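# Load two glove boxes from cart into wall dispenser

## Task

Take the two new glove boxes off the cart and place them in the vacant slots of the wall-mounted glove dispenser; both the cart and the pedal bin may be shifted. When finished, release the boxes and back the robot away. The robot must not tip over or be left leaning, or the task counts as failed.

## Robot and tools

ROBOT. A Hello Robot Stretch 4 with a single arm: an omni-wheel base, a lift carriage on a vertical mast, a telescoping arm reaching forward, a three-joint wrist and a two-finger gripper. It is about 1.6 m tall; the base rim lies within 0.23 m of the base origin. Objects may occasionally be nudged by an outside push.

FRAMES. Base frame: origin on the floor below the base centre, x forward, y left, z up. hand_pose is reported in this frame and marks the point between the fingers, 0.015 m back from the tips; with all wrist joints at zero its axes line up with the base frame. Treat the printed hand position as approximate. The odometry frame is the base frame as it was when the scene began; base_odometry heading is positive to the left, range -3.142 to 3.142.

execute_actions. Arguments: "actions", a list holding exactly one action or nothing (an empty list only reports state and images), and "cameras", a list of head_camera, head_left_camera, head_right_camera, wrist_camera or all (omitted/null/["all"] gives every camera, [] gives none). One action contains "base", "joints" or both, optionally with "pace" and "contact_limits"; or it contains only "end_of_arm". All motions in it start at once.
- base: an object with exactly one key, each a relative offset from where the base last reported itself. translate_m: metres, forward positive, -2 to 2, no turning. strafe_m: metres sideways, left positive, -2 to 2. rotate_rad: radians turned in place, counter-clockwise seen from above positive, -3.2 to 3.2.
- joints: an object keyed by joint name, each value an absolute target, any subset allowed. lift_m 0 to 1.2 m (tolerance 0.004). arm_m 0 to 0.55 m extension (0.004). wrist_yaw_rad -1.134 to 4.276 (0.02): 0 points ahead, positive swings left, 3.14 is folded back, above 3.4 it may hit the arm. wrist_pitch_rad -1.117 to 4.259 (0.05): 0 level, 1.57 pointing down. wrist_roll_rad -1.117 to 4.259 (0.02): 0 keeps both fingers level, positive turns clockwise when viewed from behind the gripper. gripper_m 0 to 0.08 m, the finger gap. A joint target outside its range is clipped and reported; any other bad value or unknown key rejects the entire call with no motion.
- pace: "slow", "default", "fast" or "max" (default if absent). Base speed tops out at 0.1/0.3/0.4/0.6 m/s and turning at 1/2/3/4 rad/s respectively; with lift_m above 0.2 these are further reduced, down to 0.3 m/s and 1 rad/s at full height.
- contact_limits: only {"arm_m": value}, 0 (gentlest) to 0.75 (firmest), default 0.5; the arm stops when it pushes harder.
- end_of_arm: "enable_torque" re-powers any wrist or gripper motor that shut off, holding it where it is.
One action runs at most 15 s. A joint or base left out of an action may keep pushing toward an older target without the status showing it. If a result reports a stop, later motion, wait and finished_scene calls in the same reply are skipped.

wait: "seconds" 0 to 10; commands nothing and returns the same report. zoom_image: "camera" plus "region" [x0, y0, x1, y1] in pixels of that camera's most recent full image, top-left origin, at most 504 by 504. finished_scene: "scene", the current scene number; it ends the scene irreversibly after the last command is held and reports success, so the boxes must already be placed and stable.

CAMERAS. head_camera (420x560) sits atop the mast facing ahead and downward; turn the base to look elsewhere. head_left_camera and head_right_camera (420x672 fisheyes) sit beside it, aim more steeply down and show the base and arm. wrist_camera (616x392) looks along the fingers, fingertips near the bottom of its image.

RESULT LINES. base_status and joint_status describe how each motion ended: "done" (for the base, wheels turned the commanded amount, slipping included); "off_target" (stopped short, may still push); "contact_stop_at_<key>" (blocked; that part goes slack, so a lift may sag and a base may roll); "limit_stop_at_<name>" (a built-in limit, e.g. tilt or own_body); "time_out"; "torque_fault" (motor limp until enable_torque). After these the old target is dropped. on_its_own lists things not commanded by this call; "held at" gives the target a joint holds, not its position. lidar_m: 12 distances in metres from the base origin, 30-degree sectors starting straight ahead and going counter-clockwise (4th left, 7th behind, 10th right); "-" means nothing seen or closer than 0.25 m; it sees roughly 0.15 m up to robot height and can miss glass, thin legs and things behind. wrist_depth_mm: 7x7 grid of median depths, 100 to 2000 mm, "-" when unknown; includes the robot body. turned_by_wheels vs turned_by_imu: a gap over about 0.1 rad suggests a collision or slip, and heading error roughly equals the difference. base_tilt in degrees (forward/right positive) has a fixed offset up to about 1.5. motor_effort: percent of maximum, positive toward higher joint values, bracket is the peak of the last action; wheel_0..2 positive means turning right. A level gripper carrying load shifts wrist_pitch_rad effort away from 0.

GRIPPING. Close to a gripper_m below the box width; after the fingers touch, the gripper aims only slightly beyond contact until opened wider than the object. "off_target" after closing means something is held; "done" usually means empty, though thin or lightly held items can still read done. If gripper effort stays beyond about 50 the motor shuts off and may drop the box.

AVOID. Tilt over 6 degrees triggers limit_stop_at_tilt and slackens lift, arm and wheels. Don't drive or rotate with over 1 kg held and arm_m above 0.2, especially at fast or max; steady pushes or pulls, a high gripper or high contact limits also risk tipping. Pressing the gripper into things by base or arm motion can torque-fault the wrist. Tilting the gripper up (pitch below -0.2) while rolled (roll below -0.4 or above 4) can trigger own_body stops. To unfold at the start, send lift_m 0.4 with wrist_yaw_rad 0 together. Avoid drops, slams and hard hits; open the gripper and pull back before finishing.

Each tool is called after "Request:" as a command line: name --argument value for each argument, lists and objects as JSON in quotes; but a table of rows of numbers goes row by row, as --pt "numbers of a row", without its own name.

## Session

Request:
execute_actions --actions '[]'

Scene clock: 0.00 s.
base_odometry: x=+0.000 y=+0.000 heading=+0.000 (m, m, rad; odometry frame)
turned_by_wheels: +0.000 (rad since the last result)
turned_by_imu: +0.000 (rad since the last result)
base_tilt: forward=+0.1 right=+0.0 (deg)
lidar_m: 2.20 1.83 2.55 2.22 2.24 1.79 0.90 0.90 1.07 2.12 2.07 2.47
base_status: not commanded
joint_positions: lift_m=+0.213 arm_m=-0.001 wrist_yaw_rad=+3.057 wrist_pitch_rad=+0.001 wrist_roll_rad=+0.018 gripper_m=+0.040
joint_status: not commanded
motor_effort: lift_m=+20 arm_m=-1 wrist_yaw_rad=-1 wrist_pitch_rad=-9 wrist_roll_rad=-2 gripper_m=+0 wheel_0=+0 wheel_1=-1 wheel_2=+0 (%)
hand_pose: x=-0.0345 y=+0.1052 z=+0.3910 quat_wxyz=(+0.043, +0.000, +0.009, +0.999) (m; base frame)
wrist_depth_mm: 148 150 1430 1863 1983 - - / - 149 1078 1756 1921 - - / - 126 202 1808 1983 - - / 108 146 242 1808 1863 - - / 145 991 1098 1808 1983 - - / 946 1008 1078 1464 1808 1921 1756 / 976 1025 111 1118 135 1182 1118
pictures: head_camera, head_left_camera, head_right_camera, wrist_camera
Images, in order (width x height): head_camera 420x560, head_left_camera 420x672, head_right_camera 420x672, wrist_camera 616x392.

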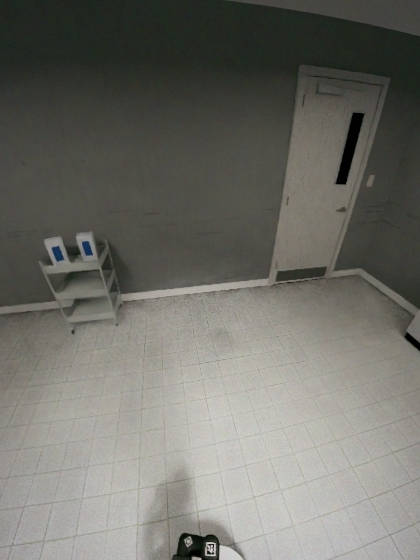

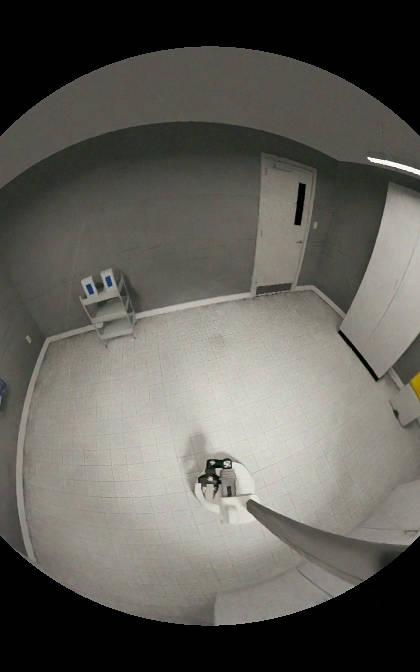

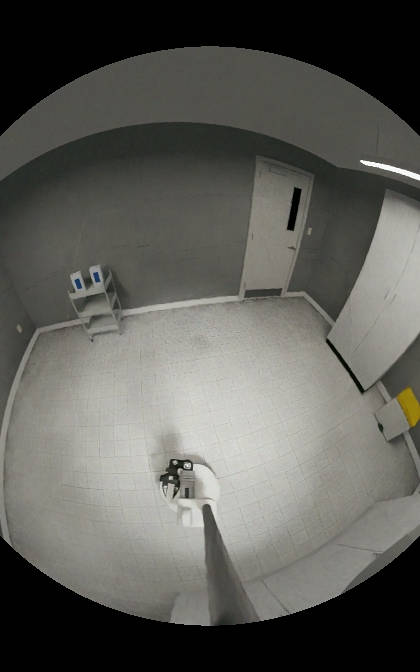

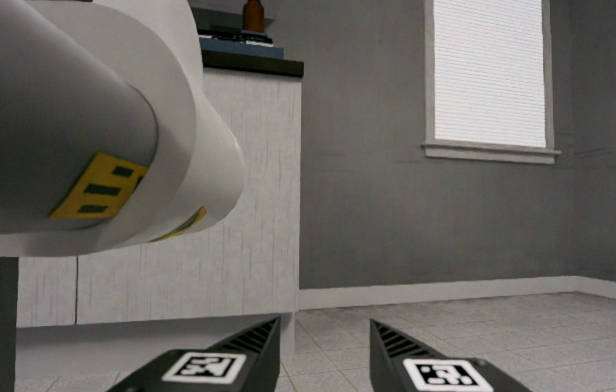

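Something blue on the left wall.

Request:
execute_actions --actions '[{"base":{"rotate_rad":1.4},"joints":{"lift_m":0.8,"wrist_yaw_rad":0,"gripper_m":0.08},"pace":"fast"}]'

Scene clock: 7.87 s.
base_odometry: x=+0.000 y=+0.000 heading=+1.400 (m, m, rad; odometry frame)
turned_by_wheels: +1.400 (rad since the last result)
turned_by_imu: +1.371 (rad since the last result)
base_tilt: forward=+0.0 right=+0.1 (deg)
lidar_m: 2.23 2.20 1.96 0.93 0.92 1.01 1.50 2.07 2.20 2.24 1.83 1.91
base_status: done
joint_positions: lift_m=+0.800 arm_m=-0.001 wrist_yaw_rad=+0.001 wrist_pitch_rad=+0.001 wrist_roll_rad=+0.018 gripper_m=+0.080
joint_status: all done
motor_effort: lift_m=+22(24) arm_m=-1(1) wrist_yaw_rad=-2(9) wrist_pitch_rad=-9(9) wrist_roll_rad=-3(1) gripper_m=+2(3) wheel_0=+1(10) wheel_1=+0(12) wheel_2=+2(10) (%)
hand_pose: x=+0.3827 y=-0.0873 z=+0.9777 quat_wxyz=(+1.000, +0.009, +0.001, +0.000) (m; base frame)
wrist_depth_mm: 1756 1921 - - - - - / 1808 1921 - - - - - / 1756 1983 - - - - - / 1756 1863 - - - - - / 1708 1863 - - - - - / 1756 1863 - - - - - / 1708 110 141 - - 125 1983
pictures: head_camera, head_left_camera, head_right_camera, wrist_camera
Images, in order (width x height): head_camera 420x560, head_left_camera 420x672, head_right_camera 420x672, wrist_camera 616x392.

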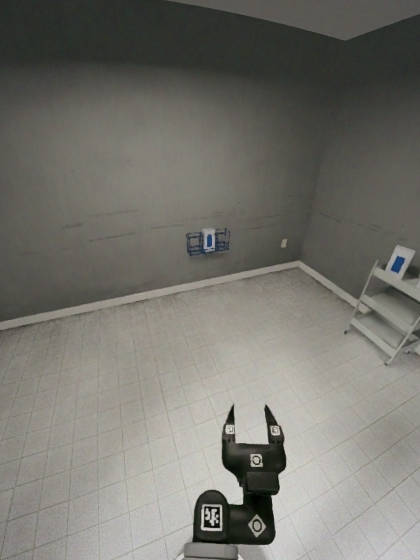

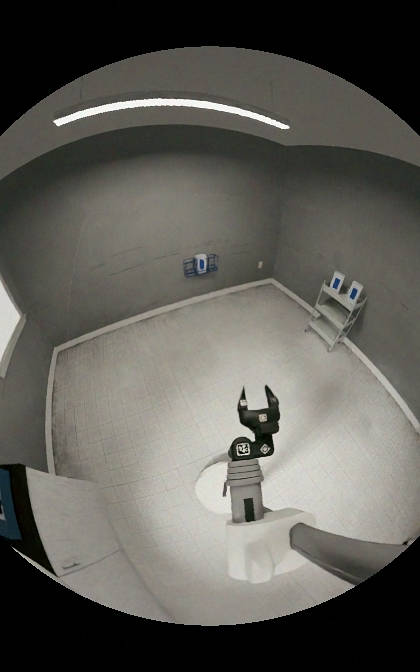

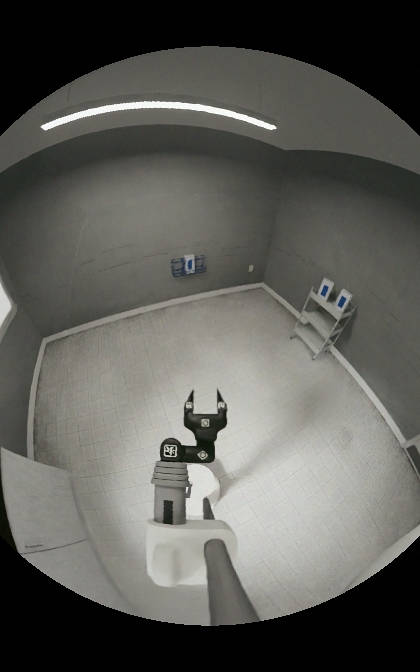

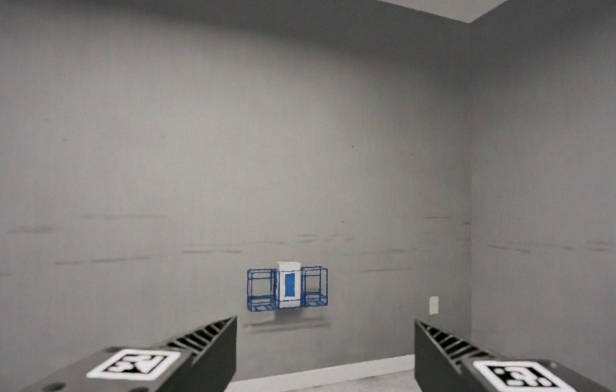

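Request:
execute_actions --actions '[{"base":{"rotate_rad":-1.17},"pace":"fast"}]' --cameras '[]'

Request:
execute_actions --actions '[{"base":{"strafe_m":0.75},"pace":"fast"}]' --cameras '[]'

Request:
execute_actions --actions '[{"base":{"translate_m":0.9},"pace":"fast"}]'

Scene clock: 18.67 s.
base_odometry: x=+0.000 y=+0.000 heading=+0.231 (m, m, rad; odometry frame)
turned_by_wheels: -1.170 (rad since the last result)
turned_by_imu: -1.146 (rad since the last result)
base_tilt: forward=+0.2 right=+0.1 (deg)
lidar_m: 2.15 1.84 2.24 2.22 2.15 0.96 0.92 0.95 1.30 2.06 2.12 2.28
base_status: done
joint_positions: lift_m=+0.800 arm_m=-0.001 wrist_yaw_rad=+0.000 wrist_pitch_rad=+0.001 wrist_roll_rad=+0.018 gripper_m=+0.080
joint_status: not commanded
motor_effort: lift_m=+21(22) arm_m=-1(1) wrist_yaw_rad=-1(3) wrist_pitch_rad=-9(9) wrist_roll_rad=-1(2) gripper_m=+2(2) wheel_0=+1(9) wheel_1=+3(12) wheel_2=+1(10) (%)
hand_pose: x=+0.3827 y=-0.0874 z=+0.9778 quat_wxyz=(+1.000, +0.009, +0.001, +0.000) (m; base frame)
wrist_depth_mm: - - - - - - 1983 / - - - - - - 1983 / - - - - 1983 - 1983 / - - - 1983 - 1921 1983 / - 1708 - - - 1983 1921 / - 1921 - 1983 1983 - 1983 / - 110 141 1983 1983 125 1863
pictures: none
No camera images: the call's "cameras" was empty. Leave "cameras" out to get every camera's image.

Scene clock: 21.80 s.
base_odometry: x=-0.171 y=+0.730 heading=+0.231 (m, m, rad; odometry frame)
turned_by_wheels: +0.000 (rad since the last result)
turned_by_imu: +0.002 (rad since the last result)
base_tilt: forward=+0.0 right=+0.1 (deg)
lidar_m: 1.76 2.09 1.49 1.45 1.52 1.58 1.52 1.00 1.30 2.80 2.90 2.28
base_status: done
joint_positions: lift_m=+0.800 arm_m=-0.001 wrist_yaw_rad=+0.000 wrist_pitch_rad=+0.001 wrist_roll_rad=+0.018 gripper_m=+0.080
joint_status: not commanded
motor_effort: lift_m=+21(21) arm_m=-1(1) wrist_yaw_rad=-1(2) wrist_pitch_rad=-10(9) wrist_roll_rad=-1(2) gripper_m=+2(2) wheel_0=+1(12) wheel_1=-1(14) wheel_2=+0(1) (%)
hand_pose: x=+0.3827 y=-0.0874 z=+0.9778 quat_wxyz=(+1.000, +0.009, +0.001, +0.000) (m; base frame)
wrist_depth_mm: - - - - - - 1983 / - - - - - 1983 - / - - - - 1983 1983 1983 / - - - - - - 1983 / - - - 1708 1983 1983 1983 / - - 1983 1863 - 1983 1983 / - 110 140 1808 1983 124 1921
pictures: none
No camera images: the call's "cameras" was empty. Leave "cameras" out to get every camera's image.

Scene clock: 25.47 s.
base_odometry: x=+0.705 y=+0.936 heading=+0.231 (m, m, rad; odometry frame)
turned_by_wheels: +0.000 (rad since the last result)
turned_by_imu: +0.000 (rad since the last result)
base_tilt: forward=+0.0 right=+0.1 (deg)
lidar_m: 0.86 0.91 1.51 1.36 1.50 2.10 1.86 1.88 2.58 2.79 1.85 1.34
base_status: done
joint_positions: lift_m=+0.800 arm_m=-0.001 wrist_yaw_rad=+0.000 wrist_pitch_rad=+0.001 wrist_roll_rad=+0.018 gripper_m=+0.080
joint_status: not commanded
motor_effort: lift_m=+21(21) arm_m=-1(1) wrist_yaw_rad=+0(1) wrist_pitch_rad=-9(9) wrist_roll_rad=-1(2) gripper_m=+1(2) wheel_0=+1(9) wheel_1=+4(9) wheel_2=+0(15) (%)
hand_pose: x=+0.3827 y=-0.0874 z=+0.9778 quat_wxyz=(+1.000, +0.009, +0.001, +0.000) (m; base frame)
wrist_depth_mm: 1182 1118 1160 1138 1118 1118 1098 / 1160 1138 1138 1118 1098 1098 1098 / 1138 1138 1138 1118 1098 1078 1060 / 1138 1118 1118 1118 1098 1060 1060 / 1118 1118 1098 1098 1098 1078 1078 / 1118 1118 750 809 1078 1060 1042 / 1098 110 141 798 904 124 1060
pictures: head_camera, head_left_camera, head_right_camera, wrist_camera
Images, in order (width x height): head_camera 420x560, head_left_camera 420x672, head_right_camera 420x672, wrist_camera 616x392.

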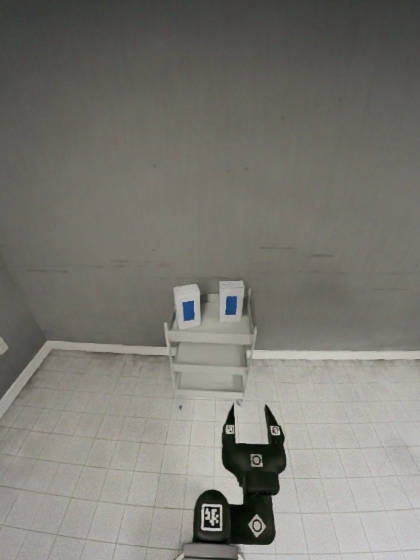

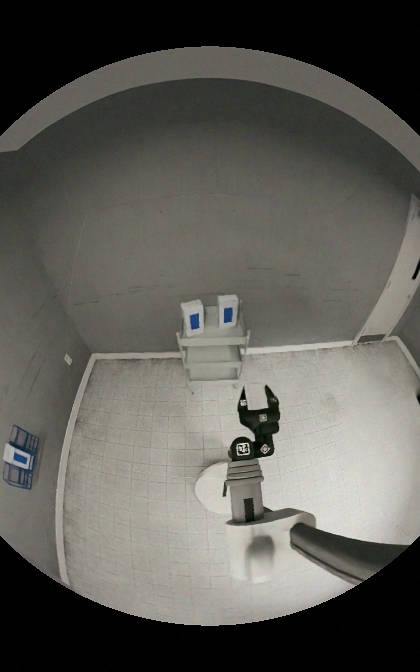

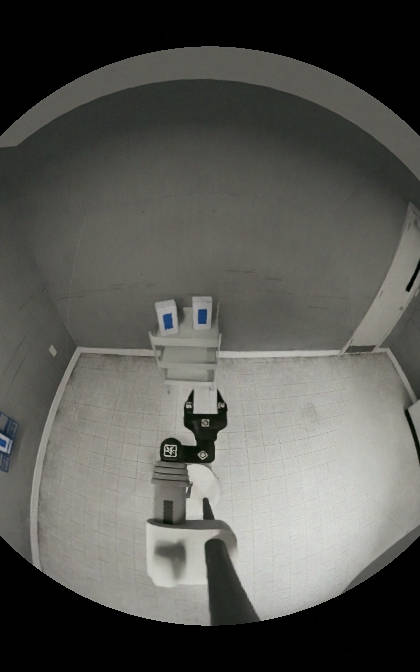

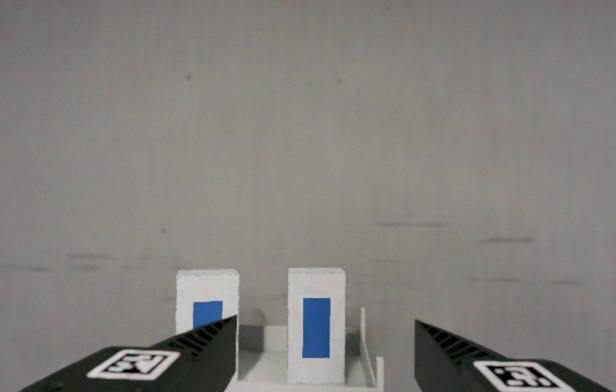

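Request:
execute_actions --actions '[{"base":{"translate_m":0.45},"joints":{"lift_m":1.1,"wrist_pitch_rad":1.57,"wrist_roll_rad":1.57},"pace":"fast"}]' --cameras '[]'

Request:
execute_actions --actions '[{"joints":{"arm_m":0.35},"pace":"fast"}]'

Scene clock: 36.07 s.
base_odometry: x=+1.143 y=+1.039 heading=+0.231 (m, m, rad; odometry frame)
turned_by_wheels: +0.000 (rad since the last result)
turned_by_imu: +0.000 (rad since the last result)
base_tilt: forward=+0.1 right=+0.2 (deg)
lidar_m: 0.42 0.44 1.21 1.41 1.45 2.12 2.32 2.35 2.90 2.80 1.20 0.44
base_status: done
joint_positions: lift_m=+1.100 arm_m=-0.001 wrist_yaw_rad=+0.000 wrist_pitch_rad=+1.570 wrist_roll_rad=+1.570 gripper_m=+0.080
joint_status: all done
motor_effort: lift_m=+22(25) arm_m=-1(1) wrist_yaw_rad=+0(1) wrist_pitch_rad=+0(8) wrist_roll_rad=-1(6) gripper_m=+2(3) wheel_0=+0(9) wheel_1=+3(10) wheel_2=+3(13) (%)
hand_pose: x=+0.1702 y=-0.0874 z=+1.0654 quat_wxyz=(+0.501, +0.500, +0.500, -0.499) (m; base frame)
wrist_depth_mm: 904 1281 1281 1255 1205 1281 1205 / 891 1255 1281 1255 1255 1229 1205 / 904 1281 1255 1255 1205 1205 1205 / 580 574 1255 1229 1255 1229 1182 / 544 569 1060 1229 991 759 399 / 564 564 1078 1205 991 1182 1160 / 559 110 140 1182 1160 124 1160
pictures: none
No camera images: the call's "cameras" was empty. Leave "cameras" out to get every camera's image.

Scene clock: 37.87 s.
base_odometry: x=+1.143 y=+1.039 heading=+0.231 (m, m, rad; odometry frame)
turned_by_wheels: +0.000 (rad since the last result)
turned_by_imu: +0.000 (rad since the last result)
base_tilt: forward=+0.1 right=+0.0 (deg)
lidar_m: 0.40 0.44 1.23 1.40 1.43 2.10 2.30 2.36 2.90 2.79 1.20 0.43
base_status: not commanded
joint_positions: lift_m=+1.100 arm_m=+0.349 wrist_yaw_rad=+0.000 wrist_pitch_rad=+1.570 wrist_roll_rad=+1.570 gripper_m=+0.080
joint_status: all done
motor_effort: lift_m=+22(22) arm_m=+7(8) wrist_yaw_rad=-3(1) wrist_pitch_rad=+0(1) wrist_roll_rad=-1(2) gripper_m=+1(2) wheel_0=+0(0) wheel_1=+3(3) wheel_2=+3(3) (%)
hand_pose: x=+0.5200 y=-0.0874 z=+1.0654 quat_wxyz=(+0.501, +0.500, +0.500, -0.499) (m; base frame)
wrist_depth_mm: 449 647 1182 1255 1229 1255 1229 / 452 668 1182 1281 1229 1229 1229 / 452 668 1182 1229 1229 1255 1229 / 452 597 564 559 1205 1205 1205 / 455 591 319 549 1042 1008 976 / 462 569 317 554 1098 991 991 / 455 110 141 544 549 125 1138
pictures: head_camera, head_left_camera, head_right_camera, wrist_camera
Images, in order (width x height): head_camera 420x560, head_left_camera 420x672, head_right_camera 420x672, wrist_camera 616x392.

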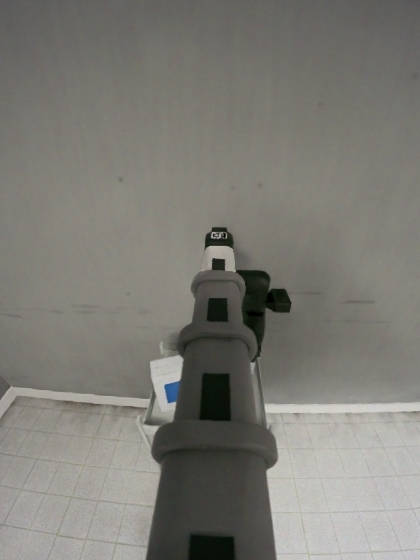

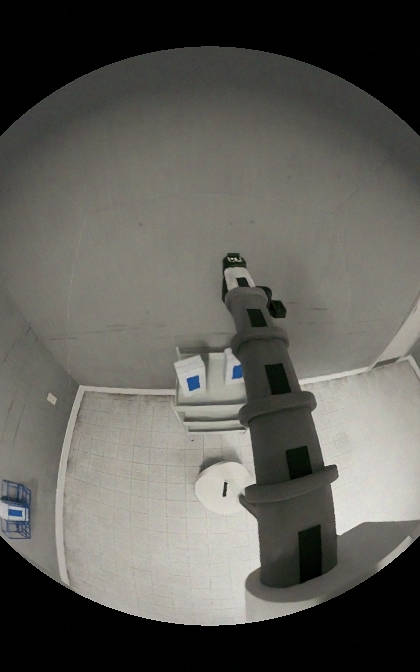

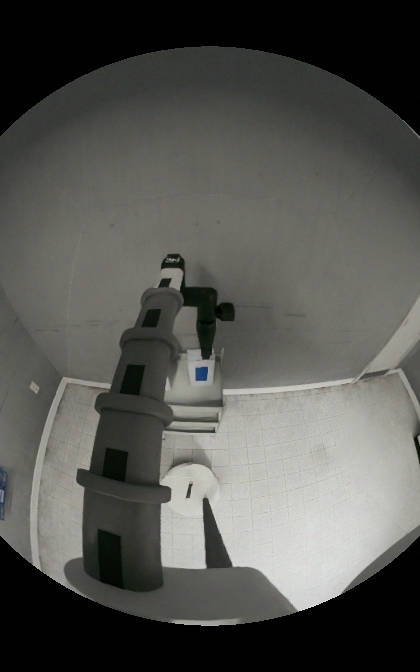

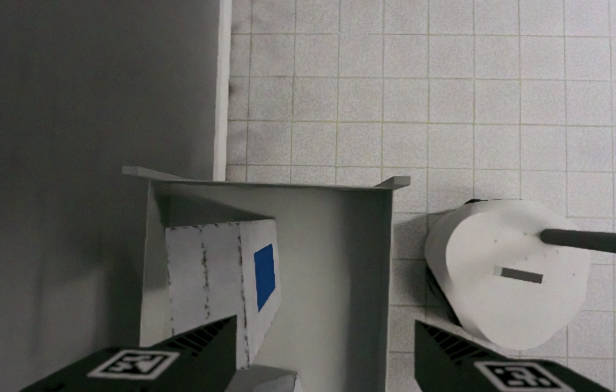

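Request:
execute_actions --actions '[{"joints":{"wrist_yaw_rad":1.57,"wrist_roll_rad":0,"arm_m":0.33},"base":{"strafe_m":-0.07}}]'

Scene clock: 49.77 s.
base_odometry: x=+1.159 y=+0.971 heading=+0.231 (m, m, rad; odometry frame)
turned_by_wheels: +0.000 (rad since the last result)
turned_by_imu: -0.001 (rad since the last result)
base_tilt: forward=+0.0 right=+0.1 (deg)
lidar_m: 0.41 0.44 1.23 1.51 1.51 2.19 2.29 2.37 2.83 2.74 1.19 0.42
base_status: done
joint_positions: lift_m=+1.100 arm_m=+0.331 wrist_yaw_rad=+1.569 wrist_pitch_rad=+1.570 wrist_roll_rad=+0.000 gripper_m=+0.080
joint_status: all done
motor_effort: lift_m=+22(22) arm_m=-7(7) wrist_yaw_rad=+1(6) wrist_pitch_rad=+0(0) wrist_roll_rad=-4(9) gripper_m=+1(0) wheel_0=+0(10) wheel_1=-3(10) wheel_2=+0(2) (%)
hand_pose: x=+0.5895 y=+0.0001 z=+1.0654 quat_wxyz=(+0.501, -0.499, +0.500, +0.500) (m; base frame)
wrist_depth_mm: 1336 1336 1308 324 559 580 449 / 1308 1308 569 332 559 574 445 / 1281 1308 569 564 554 569 445 / 1308 1042 559 554 549 569 442 / 1060 1008 564 554 310 564 445 / 1281 1229 554 549 312 564 436 / 1255 110 140 1205 309 124 415
pictures: head_camera, head_left_camera, head_right_camera, wrist_camera
Images, in order (width x height): head_camera 420x560, head_left_camera 420x672, head_right_camera 420x672, wrist_camera 616x392.

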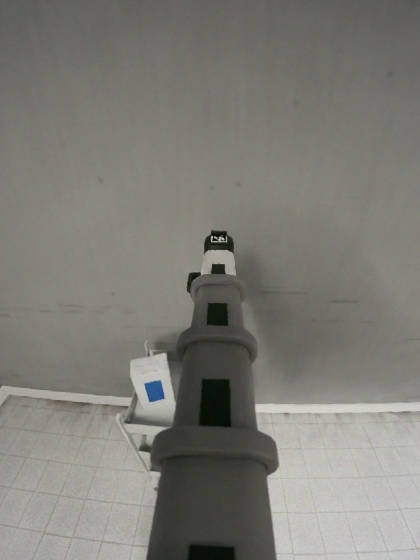

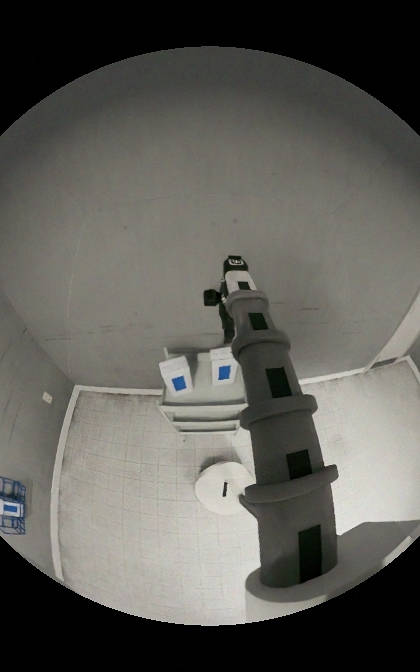

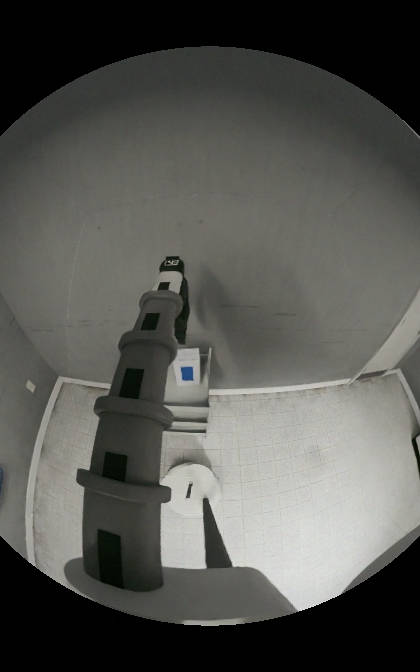

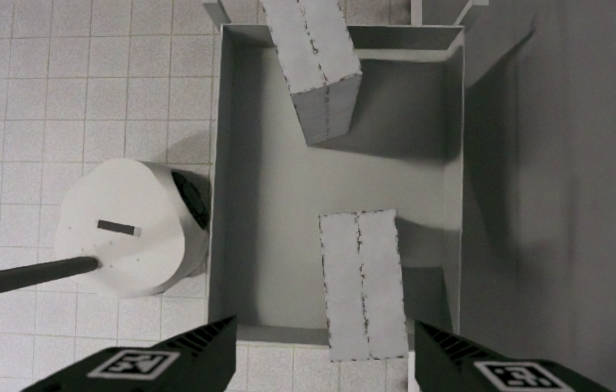

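Request:
execute_actions --actions '[{"joints":{"wrist_yaw_rad":1.64,"arm_m":0.366,"lift_m":0.95}}]' --cameras '["wrist_camera","head_right_camera"]'

Scene clock: 58.97 s.
base_odometry: x=+1.159 y=+0.971 heading=+0.231 (m, m, rad; odometry frame)
turned_by_wheels: +0.000 (rad since the last result)
turned_by_imu: +0.000 (rad since the last result)
base_tilt: forward=+0.1 right=+0.0 (deg)
lidar_m: 0.41 0.44 1.22 1.51 1.51 2.21 2.30 2.35 2.83 2.74 1.22 0.43
base_status: not commanded
joint_positions: lift_m=+0.950 arm_m=+0.365 wrist_yaw_rad=+1.639 wrist_pitch_rad=+1.570 wrist_roll_rad=+0.000 gripper_m=+0.080
joint_status: all done
motor_effort: lift_m=+17(20) arm_m=+7(8) wrist_yaw_rad=+1(4) wrist_pitch_rad=-1(0) wrist_roll_rad=-3(3) gripper_m=+2(2) wheel_0=+0(0) wheel_1=-3(3) wheel_2=+0(0) (%)
hand_pose: x=+0.6229 y=+0.0062 z=+0.9158 quat_wxyz=(+0.483, -0.517, +0.482, +0.517) (m; base frame)
wrist_depth_mm: 1160 1138 407 224 410 407 424 / 1160 1138 418 322 407 402 418 / 1138 878 415 410 399 399 410 / 904 413 415 410 402 399 399 / 878 410 410 164 394 392 392 / 1118 407 404 163 392 459 384 / 1098 110 140 162 160 124 359
pictures: head_right_camera, wrist_camera
Images, in order (width x height): head_right_camera 420x672, wrist_camera 616x392.

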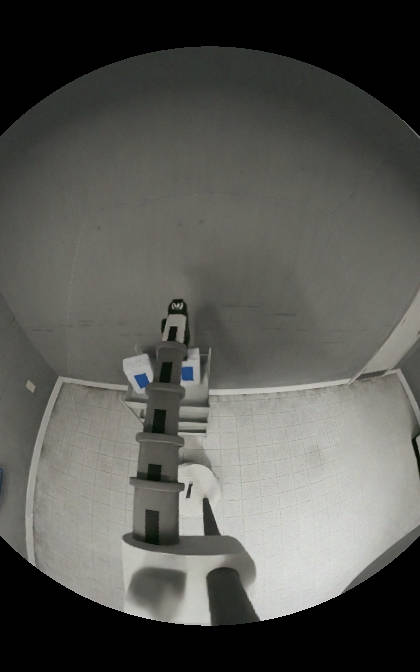

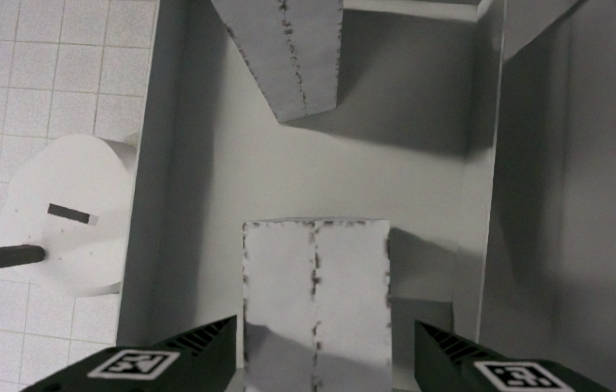

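Request:
execute_actions --actions '[{"joints":{"arm_m":0.36},"base":{"strafe_m":-0.012}}]' --cameras '[]'

Request:
execute_actions --actions '[{"joints":{"lift_m":0.895},"pace":"slow"}]' --cameras '["wrist_camera","head_right_camera"]'

Scene clock: 66.67 s.
base_odometry: x=+1.161 y=+0.960 heading=+0.231 (m, m, rad; odometry frame)
turned_by_wheels: +0.000 (rad since the last result)
turned_by_imu: +0.000 (rad since the last result)
base_tilt: forward=+0.1 right=+0.0 (deg)
lidar_m: 0.41 0.44 1.23 1.50 1.53 2.24 2.30 2.37 2.78 2.71 1.20 0.86
base_status: done
joint_positions: lift_m=+0.950 arm_m=+0.361 wrist_yaw_rad=+1.640 wrist_pitch_rad=+1.570 wrist_roll_rad=+0.000 gripper_m=+0.080
joint_status: all done
motor_effort: lift_m=+18(18) arm_m=-7(6) wrist_yaw_rad=+0(2) wrist_pitch_rad=+0(0) wrist_roll_rad=-1(1) gripper_m=+1(2) wheel_0=+4(9) wheel_1=-3(12) wheel_2=+0(5) (%)
hand_pose: x=+0.6193 y=+0.0062 z=+0.9158 quat_wxyz=(+0.483, -0.517, +0.482, +0.517) (m; base frame)
wrist_depth_mm: 1138 1138 418 240 410 404 433 / 1118 1138 418 353 410 402 424 / 1138 878 413 407 404 397 415 / 891 878 410 402 399 399 404 / 891 413 407 164 163 394 399 / 1118 410 407 163 162 389 387 / 1098 110 140 162 160 124 364
pictures: none
No camera images: the call's "cameras" was empty. Leave "cameras" out to get every camera's image.

Scene clock: 68.00 s.
base_odometry: x=+1.161 y=+0.960 heading=+0.231 (m, m, rad; odometry frame)
turned_by_wheels: +0.000 (rad since the last result)
turned_by_imu: +0.000 (rad since the last result)
base_tilt: forward=+0.0 right=+0.2 (deg)
lidar_m: 0.41 0.44 1.22 1.49 1.53 2.24 2.30 2.38 2.81 2.74 1.21 0.89
base_status: not commanded
joint_positions: lift_m=+0.895 arm_m=+0.361 wrist_yaw_rad=+1.640 wrist_pitch_rad=+1.570 wrist_roll_rad=+0.000 gripper_m=+0.080
joint_status: all done
motor_effort: lift_m=+17(16) arm_m=-7(7) wrist_yaw_rad=+0(1) wrist_pitch_rad=-1(0) wrist_roll_rad=-2(2) gripper_m=+1(1) wheel_0=+4(4) wheel_1=-3(3) wheel_2=+0(0) (%)
hand_pose: x=+0.6193 y=+0.0062 z=+0.8608 quat_wxyz=(+0.483, -0.517, +0.482, +0.517) (m; base frame)
wrist_depth_mm: 1078 366 362 238 351 349 410 / 1078 362 362 353 351 345 399 / 1078 353 357 353 349 342 410 / 831 357 355 110 109 342 407 / 842 347 111 109 108 336 399 / 1042 351 110 109 107 340 387 / 1060 110 109 108 106 125 364
pictures: head_right_camera, wrist_camera
Images, in order (width x height): head_right_camera 420x672, wrist_camera 616x392.

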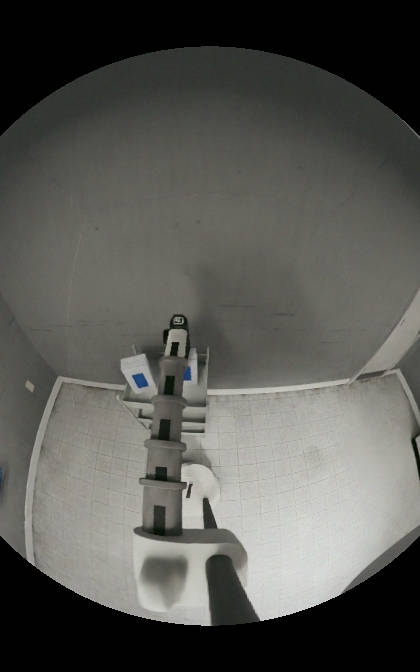

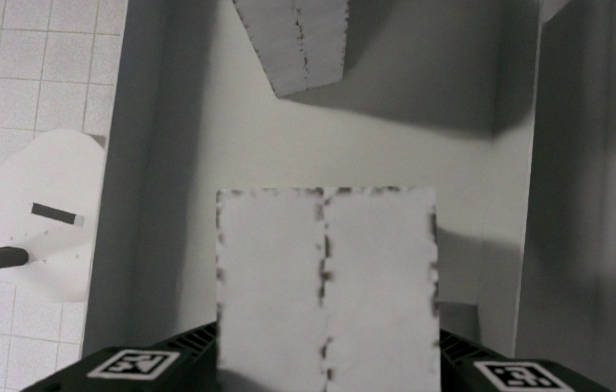

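Request:
execute_actions --actions '[{"joints":{"gripper_m":0.04}}]' --cameras '[]'

Request:
execute_actions --actions '[{"joints":{"lift_m":1.0}}]' --cameras '["wrist_camera"]'

Request:
execute_actions --actions '[{"joints":{"arm_m":0.2,"wrist_yaw_rad":1.57},"base":{"translate_m":-0.42}}]' --cameras '[]'

Request:
execute_actions --actions '[{"base":{"rotate_rad":1.55}}]' --cameras '[]'

Request:
execute_actions --actions '[{"base":{"translate_m":0.75}}]'

Scene clock: 80.30 s.
base_odometry: x=+1.161 y=+0.960 heading=+0.231 (m, m, rad; odometry frame)
turned_by_wheels: +0.000 (rad since the last result)
turned_by_imu: +0.000 (rad since the last result)
base_tilt: forward=+0.1 right=+0.1 (deg)
lidar_m: 0.41 0.45 1.21 1.49 1.52 2.22 2.31 2.38 2.81 2.74 1.22 0.89
base_status: not commanded
joint_positions: lift_m=+0.895 arm_m=+0.361 wrist_yaw_rad=+1.640 wrist_pitch_rad=+1.570 wrist_roll_rad=+0.000 gripper_m=+0.062
joint_status: gripper_m off_target (ended at +0.062, target +0.040)
on_its_own: gripper_m is held at +0.057, not at your +0.040, by its contact guard: the fingers met something
motor_effort: lift_m=+17(17) arm_m=-7(7) wrist_yaw_rad=+1(1) wrist_pitch_rad=+0(0) wrist_roll_rad=-2(3) gripper_m=-35(34) wheel_0=+4(4) wheel_1=-3(3) wheel_2=+0(0) (%)
hand_pose: x=+0.6193 y=+0.0062 z=+0.8608 quat_wxyz=(+0.483, -0.517, +0.482, +0.517) (m; base frame)
wrist_depth_mm: 1098 366 362 239 353 349 410 / 1098 362 362 351 351 349 402 / 1060 353 357 353 345 343 410 / 831 357 353 110 109 342 407 / 831 345 111 109 108 340 402 / 1042 351 110 108 107 338 387 / 1042 301 109 108 106 135 368
pictures: none
No camera images: the call's "cameras" was empty. Leave "cameras" out to get every camera's image.

Scene clock: 81.77 s.
base_odometry: x=+1.161 y=+0.960 heading=+0.231 (m, m, rad; odometry frame)
turned_by_wheels: +0.000 (rad since the last result)
turned_by_imu: +0.000 (rad since the last result)
base_tilt: forward=+0.1 right=+0.1 (deg)
lidar_m: 0.42 0.43 1.23 1.51 1.54 2.22 2.30 2.36 2.79 2.73 1.21 0.88
base_status: not commanded
joint_positions: lift_m=+1.000 arm_m=+0.361 wrist_yaw_rad=+1.640 wrist_pitch_rad=+1.570 wrist_roll_rad=+0.000 gripper_m=+0.062
joint_status: all done
on_its_own: gripper_m is held at +0.057, not at your +0.040, by its contact guard: the fingers met something
motor_effort: lift_m=+25(26) arm_m=-6(6) wrist_yaw_rad=+1(2) wrist_pitch_rad=-1(1) wrist_roll_rad=-2(3) gripper_m=-34(34) wheel_0=+4(4) wheel_1=-3(3) wheel_2=+0(0) (%)
hand_pose: x=+0.6192 y=+0.0062 z=+0.9652 quat_wxyz=(+0.483, -0.517, +0.482, +0.517) (m; base frame)
wrist_depth_mm: 1182 1182 469 238 455 452 430 / 1205 1182 469 353 455 452 427 / 1182 1160 462 455 452 504 415 / 960 946 459 111 110 492 410 / 946 931 111 110 108 500 399 / 1182 1160 111 109 107 496 389 / 1160 392 109 108 106 135 373
pictures: wrist_camera
Images, in order (width x height): wrist_camera 616x392.

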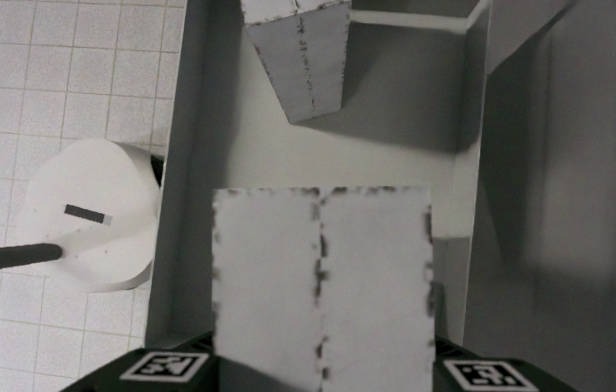

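Scene clock: 84.67 s.
base_odometry: x=+0.753 y=+0.864 heading=+0.231 (m, m, rad; odometry frame)
turned_by_wheels: +0.000 (rad since the last result)
turned_by_imu: +0.000 (rad since the last result)
base_tilt: forward=+0.1 right=+0.0 (deg)
lidar_m: 0.40 0.90 1.60 1.44 1.60 2.22 1.91 1.92 2.63 2.71 1.83 1.30
base_status: done
joint_positions: lift_m=+1.000 arm_m=+0.201 wrist_yaw_rad=+1.570 wrist_pitch_rad=+1.570 wrist_roll_rad=+0.000 gripper_m=+0.062
joint_status: all done
on_its_own: gripper_m is held at +0.057, not at your +0.040, by its contact guard: the fingers met something
motor_effort: lift_m=+24(25) arm_m=-6(7) wrist_yaw_rad=-1(6) wrist_pitch_rad=-2(3) wrist_roll_rad=-2(1) gripper_m=-35(33) wheel_0=-1(6) wheel_1=-3(11) wheel_2=+0(11) (%)
hand_pose: x=+0.4594 y=+0.0001 z=+0.9652 quat_wxyz=(+0.500, -0.500, +0.500, +0.500) (m; base frame)
wrist_depth_mm: 1205 1205 1182 1160 1118 1138 1118 / 1229 1182 1182 1138 1138 1118 707 / 1182 1182 1160 1138 1138 946 691 / 1182 946 917 111 109 960 691 / 1138 946 111 110 108 960 691 / 1160 1160 111 109 107 1098 691 / 1138 1138 109 108 107 136 1060
pictures: none
No camera images: the call's "cameras" was empty. Leave "cameras" out to get every camera's image.

Scene clock: 86.93 s.
base_odometry: x=+0.753 y=+0.864 heading=+1.781 (m, m, rad; odometry frame)
turned_by_wheels: +1.550 (rad since the last result)
turned_by_imu: +1.518 (rad since the last result)
base_tilt: forward=+0.0 right=+0.1 (deg)
lidar_m: 0.40 1.59 2.15 1.90 1.91 2.59 2.76 1.85 1.33 0.82 0.85 1.62
base_status: done
joint_positions: lift_m=+1.000 arm_m=+0.201 wrist_yaw_rad=+1.570 wrist_pitch_rad=+1.570 wrist_roll_rad=+0.000 gripper_m=+0.062
joint_status: not commanded
on_its_own: gripper_m is held at +0.057, not at your +0.040, by its contact guard: the fingers met something
motor_effort: lift_m=+24(25) arm_m=-6(7) wrist_yaw_rad=-1(2) wrist_pitch_rad=-1(4) wrist_roll_rad=-2(2) gripper_m=-34(34) wheel_0=-1(9) wheel_1=-3(9) wheel_2=-2(12) (%)
hand_pose: x=+0.4594 y=+0.0001 z=+0.9652 quat_wxyz=(+0.500, -0.500, +0.500, +0.500) (m; base frame)
wrist_depth_mm: 1205 1182 1160 1182 1138 1138 1118 / 1205 1182 1160 1160 1138 1118 1098 / 1182 1160 1138 1160 1118 1118 1118 / 1182 931 946 111 110 1098 1078 / 1182 917 111 110 108 1118 1098 / 1160 1138 111 109 107 1078 1060 / 1160 1118 109 108 107 135 1078
pictures: none
No camera images: the call's "cameras" was empty. Leave "cameras" out to get every camera's image.

Scene clock: 90.90 s.
base_odometry: x=+0.596 y=+1.597 heading=+1.781 (m, m, rad; odometry frame)
turned_by_wheels: +0.001 (rad since the last result)
turned_by_imu: +0.000 (rad since the last result)
base_tilt: forward=+0.0 right=+0.0 (deg)
lidar_m: 0.39 0.72 1.10 2.46 2.19 2.62 3.84 1.84 0.92 1.24 1.15 0.83
base_status: done
joint_positions: lift_m=+1.000 arm_m=+0.201 wrist_yaw_rad=+1.570 wrist_pitch_rad=+1.570 wrist_roll_rad=+0.000 gripper_m=+0.062
joint_status: not commanded
on_its_own: gripper_m is held at +0.057, not at your +0.040, by its contact guard: the fingers met something
motor_effort: lift_m=+24(24) arm_m=-6(7) wrist_yaw_rad=-1(1) wrist_pitch_rad=-1(1) wrist_roll_rad=-3(2) gripper_m=-35(33) wheel_0=+3(5) wheel_1=+4(6) wheel_2=+1(11) (%)
hand_pose: x=+0.4594 y=+0.0001 z=+0.9652 quat_wxyz=(+0.500, -0.500, +0.500, +0.500) (m; base frame)
wrist_depth_mm: 1205 1182 1182 1160 1160 831 554 / 1205 1182 1160 1138 1160 842 436 / 1182 1182 1182 1138 1138 854 424 / 1182 946 931 111 109 778 452 / 1138 931 111 109 108 732 539 / 1160 1098 110 109 107 842 535 / 1160 1160 109 108 106 135 549
pictures: head_camera, head_left_camera, head_right_camera, wrist_camera
Images, in order (width x height): head_camera 420x560, head_left_camera 420x672, head_right_camera 420x672, wrist_camera 616x392.

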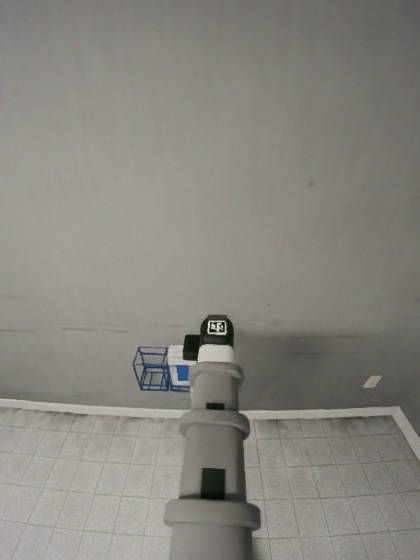

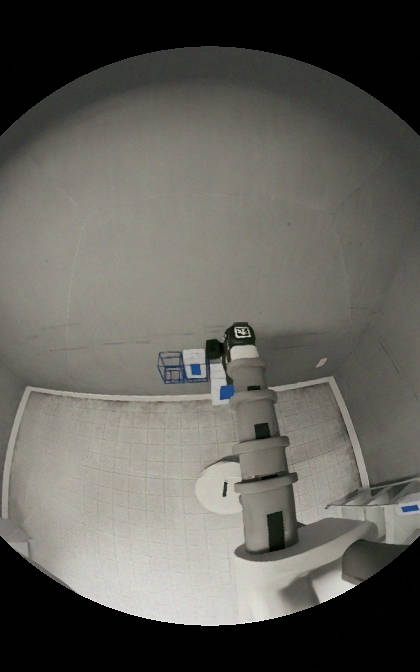

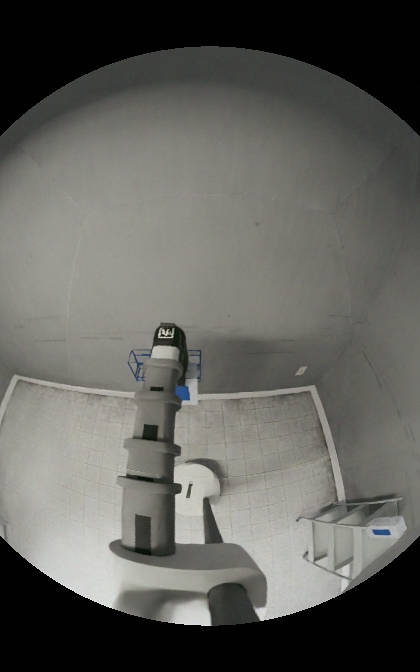

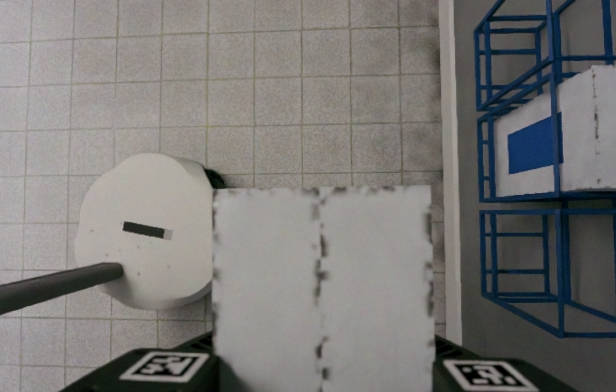

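Request:
execute_actions --actions '[{"joints":{"lift_m":1.04}}]' --cameras '[]'

Request:
execute_actions --actions '[{"joints":{"arm_m":0.38},"contact_limits":{"arm_m":0.2}}]'

Scene clock: 100.33 s.
base_odometry: x=+0.596 y=+1.597 heading=+1.781 (m, m, rad; odometry frame)
turned_by_wheels: +0.000 (rad since the last result)
turned_by_imu: +0.000 (rad since the last result)
base_tilt: forward=+0.0 right=+0.1 (deg)
lidar_m: 0.39 0.71 1.11 2.46 2.17 2.63 3.84 1.85 0.89 1.23 1.18 0.82
base_status: not commanded
joint_positions: lift_m=+1.040 arm_m=+0.201 wrist_yaw_rad=+1.570 wrist_pitch_rad=+1.570 wrist_roll_rad=+0.000 gripper_m=+0.062
joint_status: all done
on_its_own: gripper_m is held at +0.057, not at your +0.040, by its contact guard: the fingers met something
motor_effort: lift_m=+25(27) arm_m=-6(6) wrist_yaw_rad=-1(0) wrist_pitch_rad=-1(1) wrist_roll_rad=-2(3) gripper_m=-34(34) wheel_0=+3(2) wheel_1=+4(4) wheel_2=+1(1) (%)
hand_pose: x=+0.4594 y=+0.0001 z=+1.0052 quat_wxyz=(+0.500, -0.500, +0.500, +0.500) (m; base frame)
wrist_depth_mm: 1255 1229 1205 1182 1205 831 559 / 1281 1205 1182 1205 1205 723 445 / 1229 1229 1205 1182 1160 647 427 / 1205 991 960 111 110 683 439 / 1229 991 111 110 108 732 569 / 1205 1205 110 109 107 854 559 / 1182 1182 109 108 107 135 549
pictures: none
No camera images: the call's "cameras" was empty. Leave "cameras" out to get every camera's image.

Scene clock: 101.97 s.
base_odometry: x=+0.596 y=+1.597 heading=+1.781 (m, m, rad; odometry frame)
turned_by_wheels: +0.000 (rad since the last result)
turned_by_imu: +0.000 (rad since the last result)
base_tilt: forward=+0.1 right=+0.1 (deg)
lidar_m: 0.57 0.72 1.09 2.47 2.17 2.63 3.85 1.84 0.89 1.24 1.17 0.84
base_status: not commanded
joint_positions: lift_m=+1.040 arm_m=+0.379 wrist_yaw_rad=+1.570 wrist_pitch_rad=+1.570 wrist_roll_rad=+0.000 gripper_m=+0.062
joint_status: all done
on_its_own: gripper_m is held at +0.057, not at your +0.040, by its contact guard: the fingers met something
motor_effort: lift_m=+25(25) arm_m=+7(7) wrist_yaw_rad=+0(1) wrist_pitch_rad=-1(1) wrist_roll_rad=-1(3) gripper_m=-33(34) wheel_0=+3(3) wheel_1=+4(4) wheel_2=+0(0) (%)
contact_limits: arm_m 0.2
hand_pose: x=+0.6372 y=+0.0001 z=+1.0052 quat_wxyz=(+0.500, -0.500, +0.500, +0.500) (m; base frame)
wrist_depth_mm: 1308 1255 1205 1229 707 410 285 / 1255 1205 1229 1182 615 415 286 / 1255 1229 1182 1182 500 413 287 / 1008 976 1205 111 110 410 287 / 991 960 111 109 108 424 289 / 1205 1182 110 109 107 421 289 / 1205 1182 109 108 107 135 279
pictures: head_camera, head_left_camera, head_right_camera, wrist_camera
Images, in order (width x height): head_camera 420x560, head_left_camera 420x672, head_right_camera 420x672, wrist_camera 616x392.

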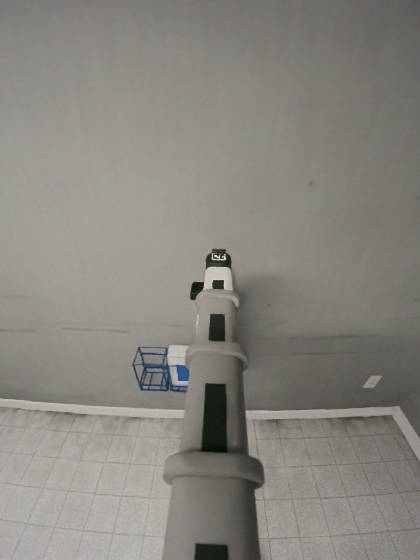

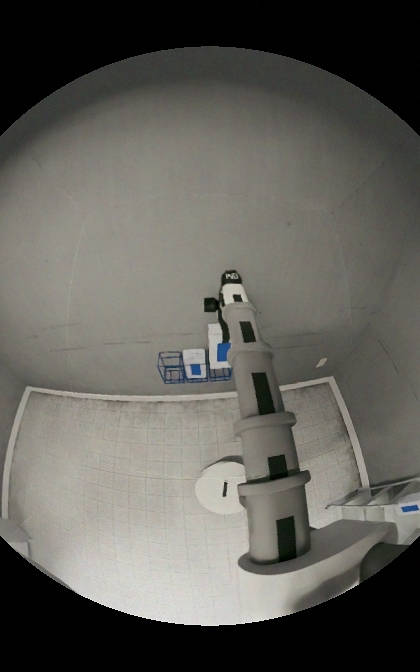

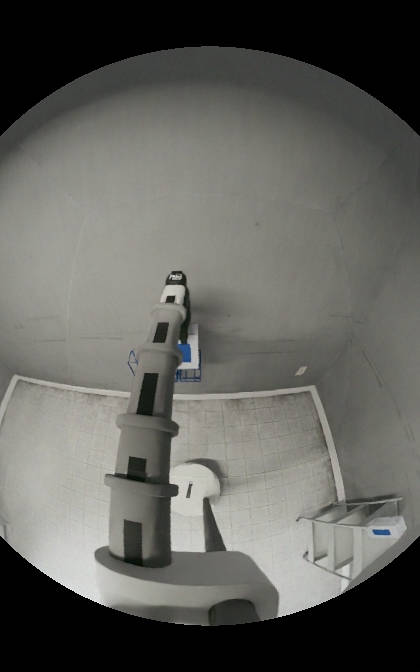

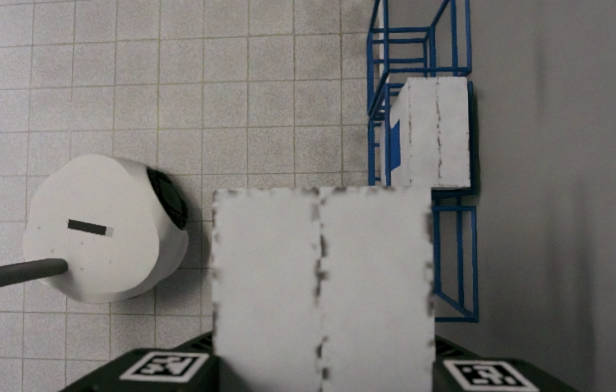

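Request:
execute_actions --actions '[{"joints":{"arm_m":0.40},"base":{"strafe_m":-0.022}}]' --cameras '[]'

Request:
execute_actions --actions '[{"joints":{"lift_m":1.0},"base":{"translate_m":0.105},"pace":"slow"}]'

Scene clock: 111.93 s.
base_odometry: x=+0.618 y=+1.602 heading=+1.781 (m, m, rad; odometry frame)
turned_by_wheels: +0.000 (rad since the last result)
turned_by_imu: +0.000 (rad since the last result)
base_tilt: forward=+0.1 right=-0.1 (deg)
lidar_m: 0.60 0.70 1.13 2.49 2.20 2.66 3.96 1.17 0.89 1.22 1.17 0.82
base_status: done
joint_positions: lift_m=+1.040 arm_m=+0.399 wrist_yaw_rad=+1.570 wrist_pitch_rad=+1.570 wrist_roll_rad=+0.000 gripper_m=+0.062
joint_status: all done
on_its_own: gripper_m is held at +0.057, not at your +0.040, by its contact guard: the fingers met something
motor_effort: lift_m=+25(25) arm_m=+6(8) wrist_yaw_rad=-1(2) wrist_pitch_rad=-1(3) wrist_roll_rad=-1(2) gripper_m=-34(34) wheel_0=+0(10) wheel_1=-2(10) wheel_2=+0(4) (%)
hand_pose: x=+0.6572 y=+0.0000 z=+1.0052 quat_wxyz=(+0.500, -0.500, +0.500, +0.500) (m; base frame)
wrist_depth_mm: 1255 1229 1229 1160 615 368 253 / 1229 1229 1205 1182 418 370 255 / 1255 1205 1205 1182 415 373 255 / 1008 991 1182 111 110 373 256 / 976 976 111 109 108 373 257 / 1229 1182 110 109 107 375 257 / 1205 1182 109 108 106 135 249
pictures: none
No camera images: the call's "cameras" was empty. Leave "cameras" out to get every camera's image.

Scene clock: 114.27 s.
base_odometry: x=+0.596 y=+1.704 heading=+1.780 (m, m, rad; odometry frame)
turned_by_wheels: -0.001 (rad since the last result)
turned_by_imu: +0.010 (rad since the last result)
base_tilt: forward=-0.5 right=+0.4 (deg)
lidar_m: 0.59 0.63 0.98 2.48 2.24 2.70 4.13 1.13 0.94 1.21 1.02 0.74
base_status: done
joint_positions: lift_m=+1.000 arm_m=+0.399 wrist_yaw_rad=+1.564 wrist_pitch_rad=+1.575 wrist_roll_rad=+0.002 gripper_m=+0.062
joint_status: all done
on_its_own: gripper_m is held at +0.057, not at your +0.040, by its contact guard: the fingers met something; wrist_yaw_rad is at rest, and its effort (+18) is outside its rest range (-13 to +13)
motor_effort: lift_m=+22(22) arm_m=+8(8) wrist_yaw_rad=+18(21) wrist_pitch_rad=-15(18) wrist_roll_rad=-9(10) gripper_m=-35(34) wheel_0=+3(6) wheel_1=+9(10) wheel_2=-24(25) (%)
hand_pose: x=+0.6569 y=-0.0015 z=+0.9654 quat_wxyz=(+0.501, -0.499, +0.503, +0.497) (m; base frame)
wrist_depth_mm: 1229 1229 1182 1160 382 163 118 / 1182 1205 1160 564 377 163 119 / 1205 1182 1138 580 377 165 119 / 960 960 1160 111 110 165 120 / 946 946 111 109 109 166 120 / 1182 1160 110 109 107 166 120 / 1160 1138 109 108 107 133 -
pictures: head_camera, head_left_camera, head_right_camera, wrist_camera
Images, in order (width x height): head_camera 420x560, head_left_camera 420x672, head_right_camera 420x672, wrist_camera 616x392.

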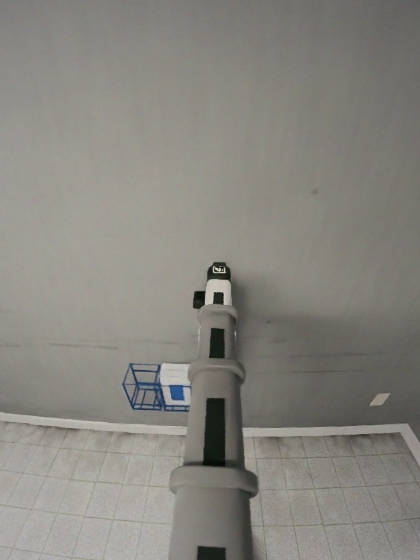

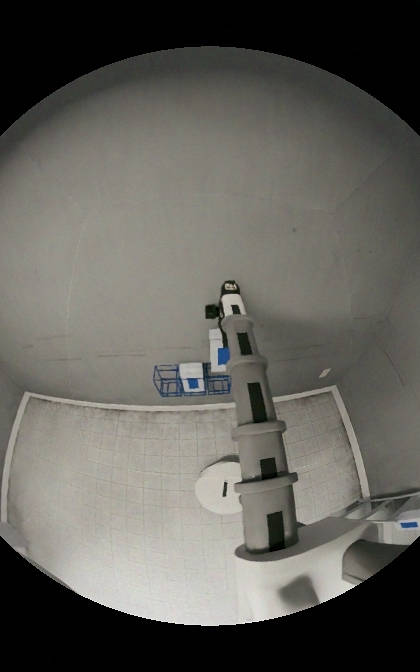

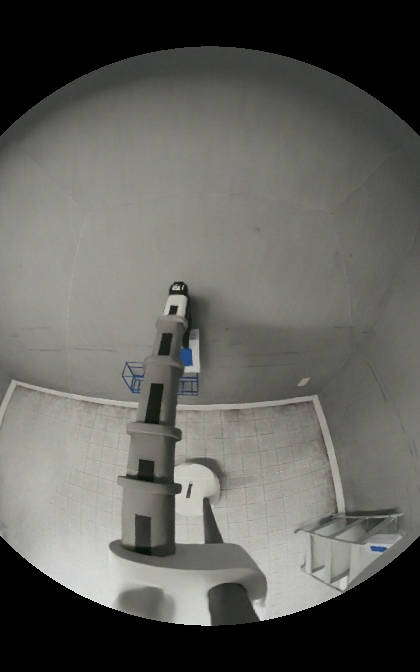

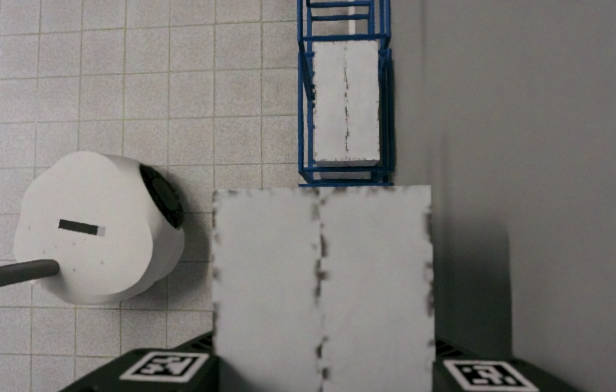

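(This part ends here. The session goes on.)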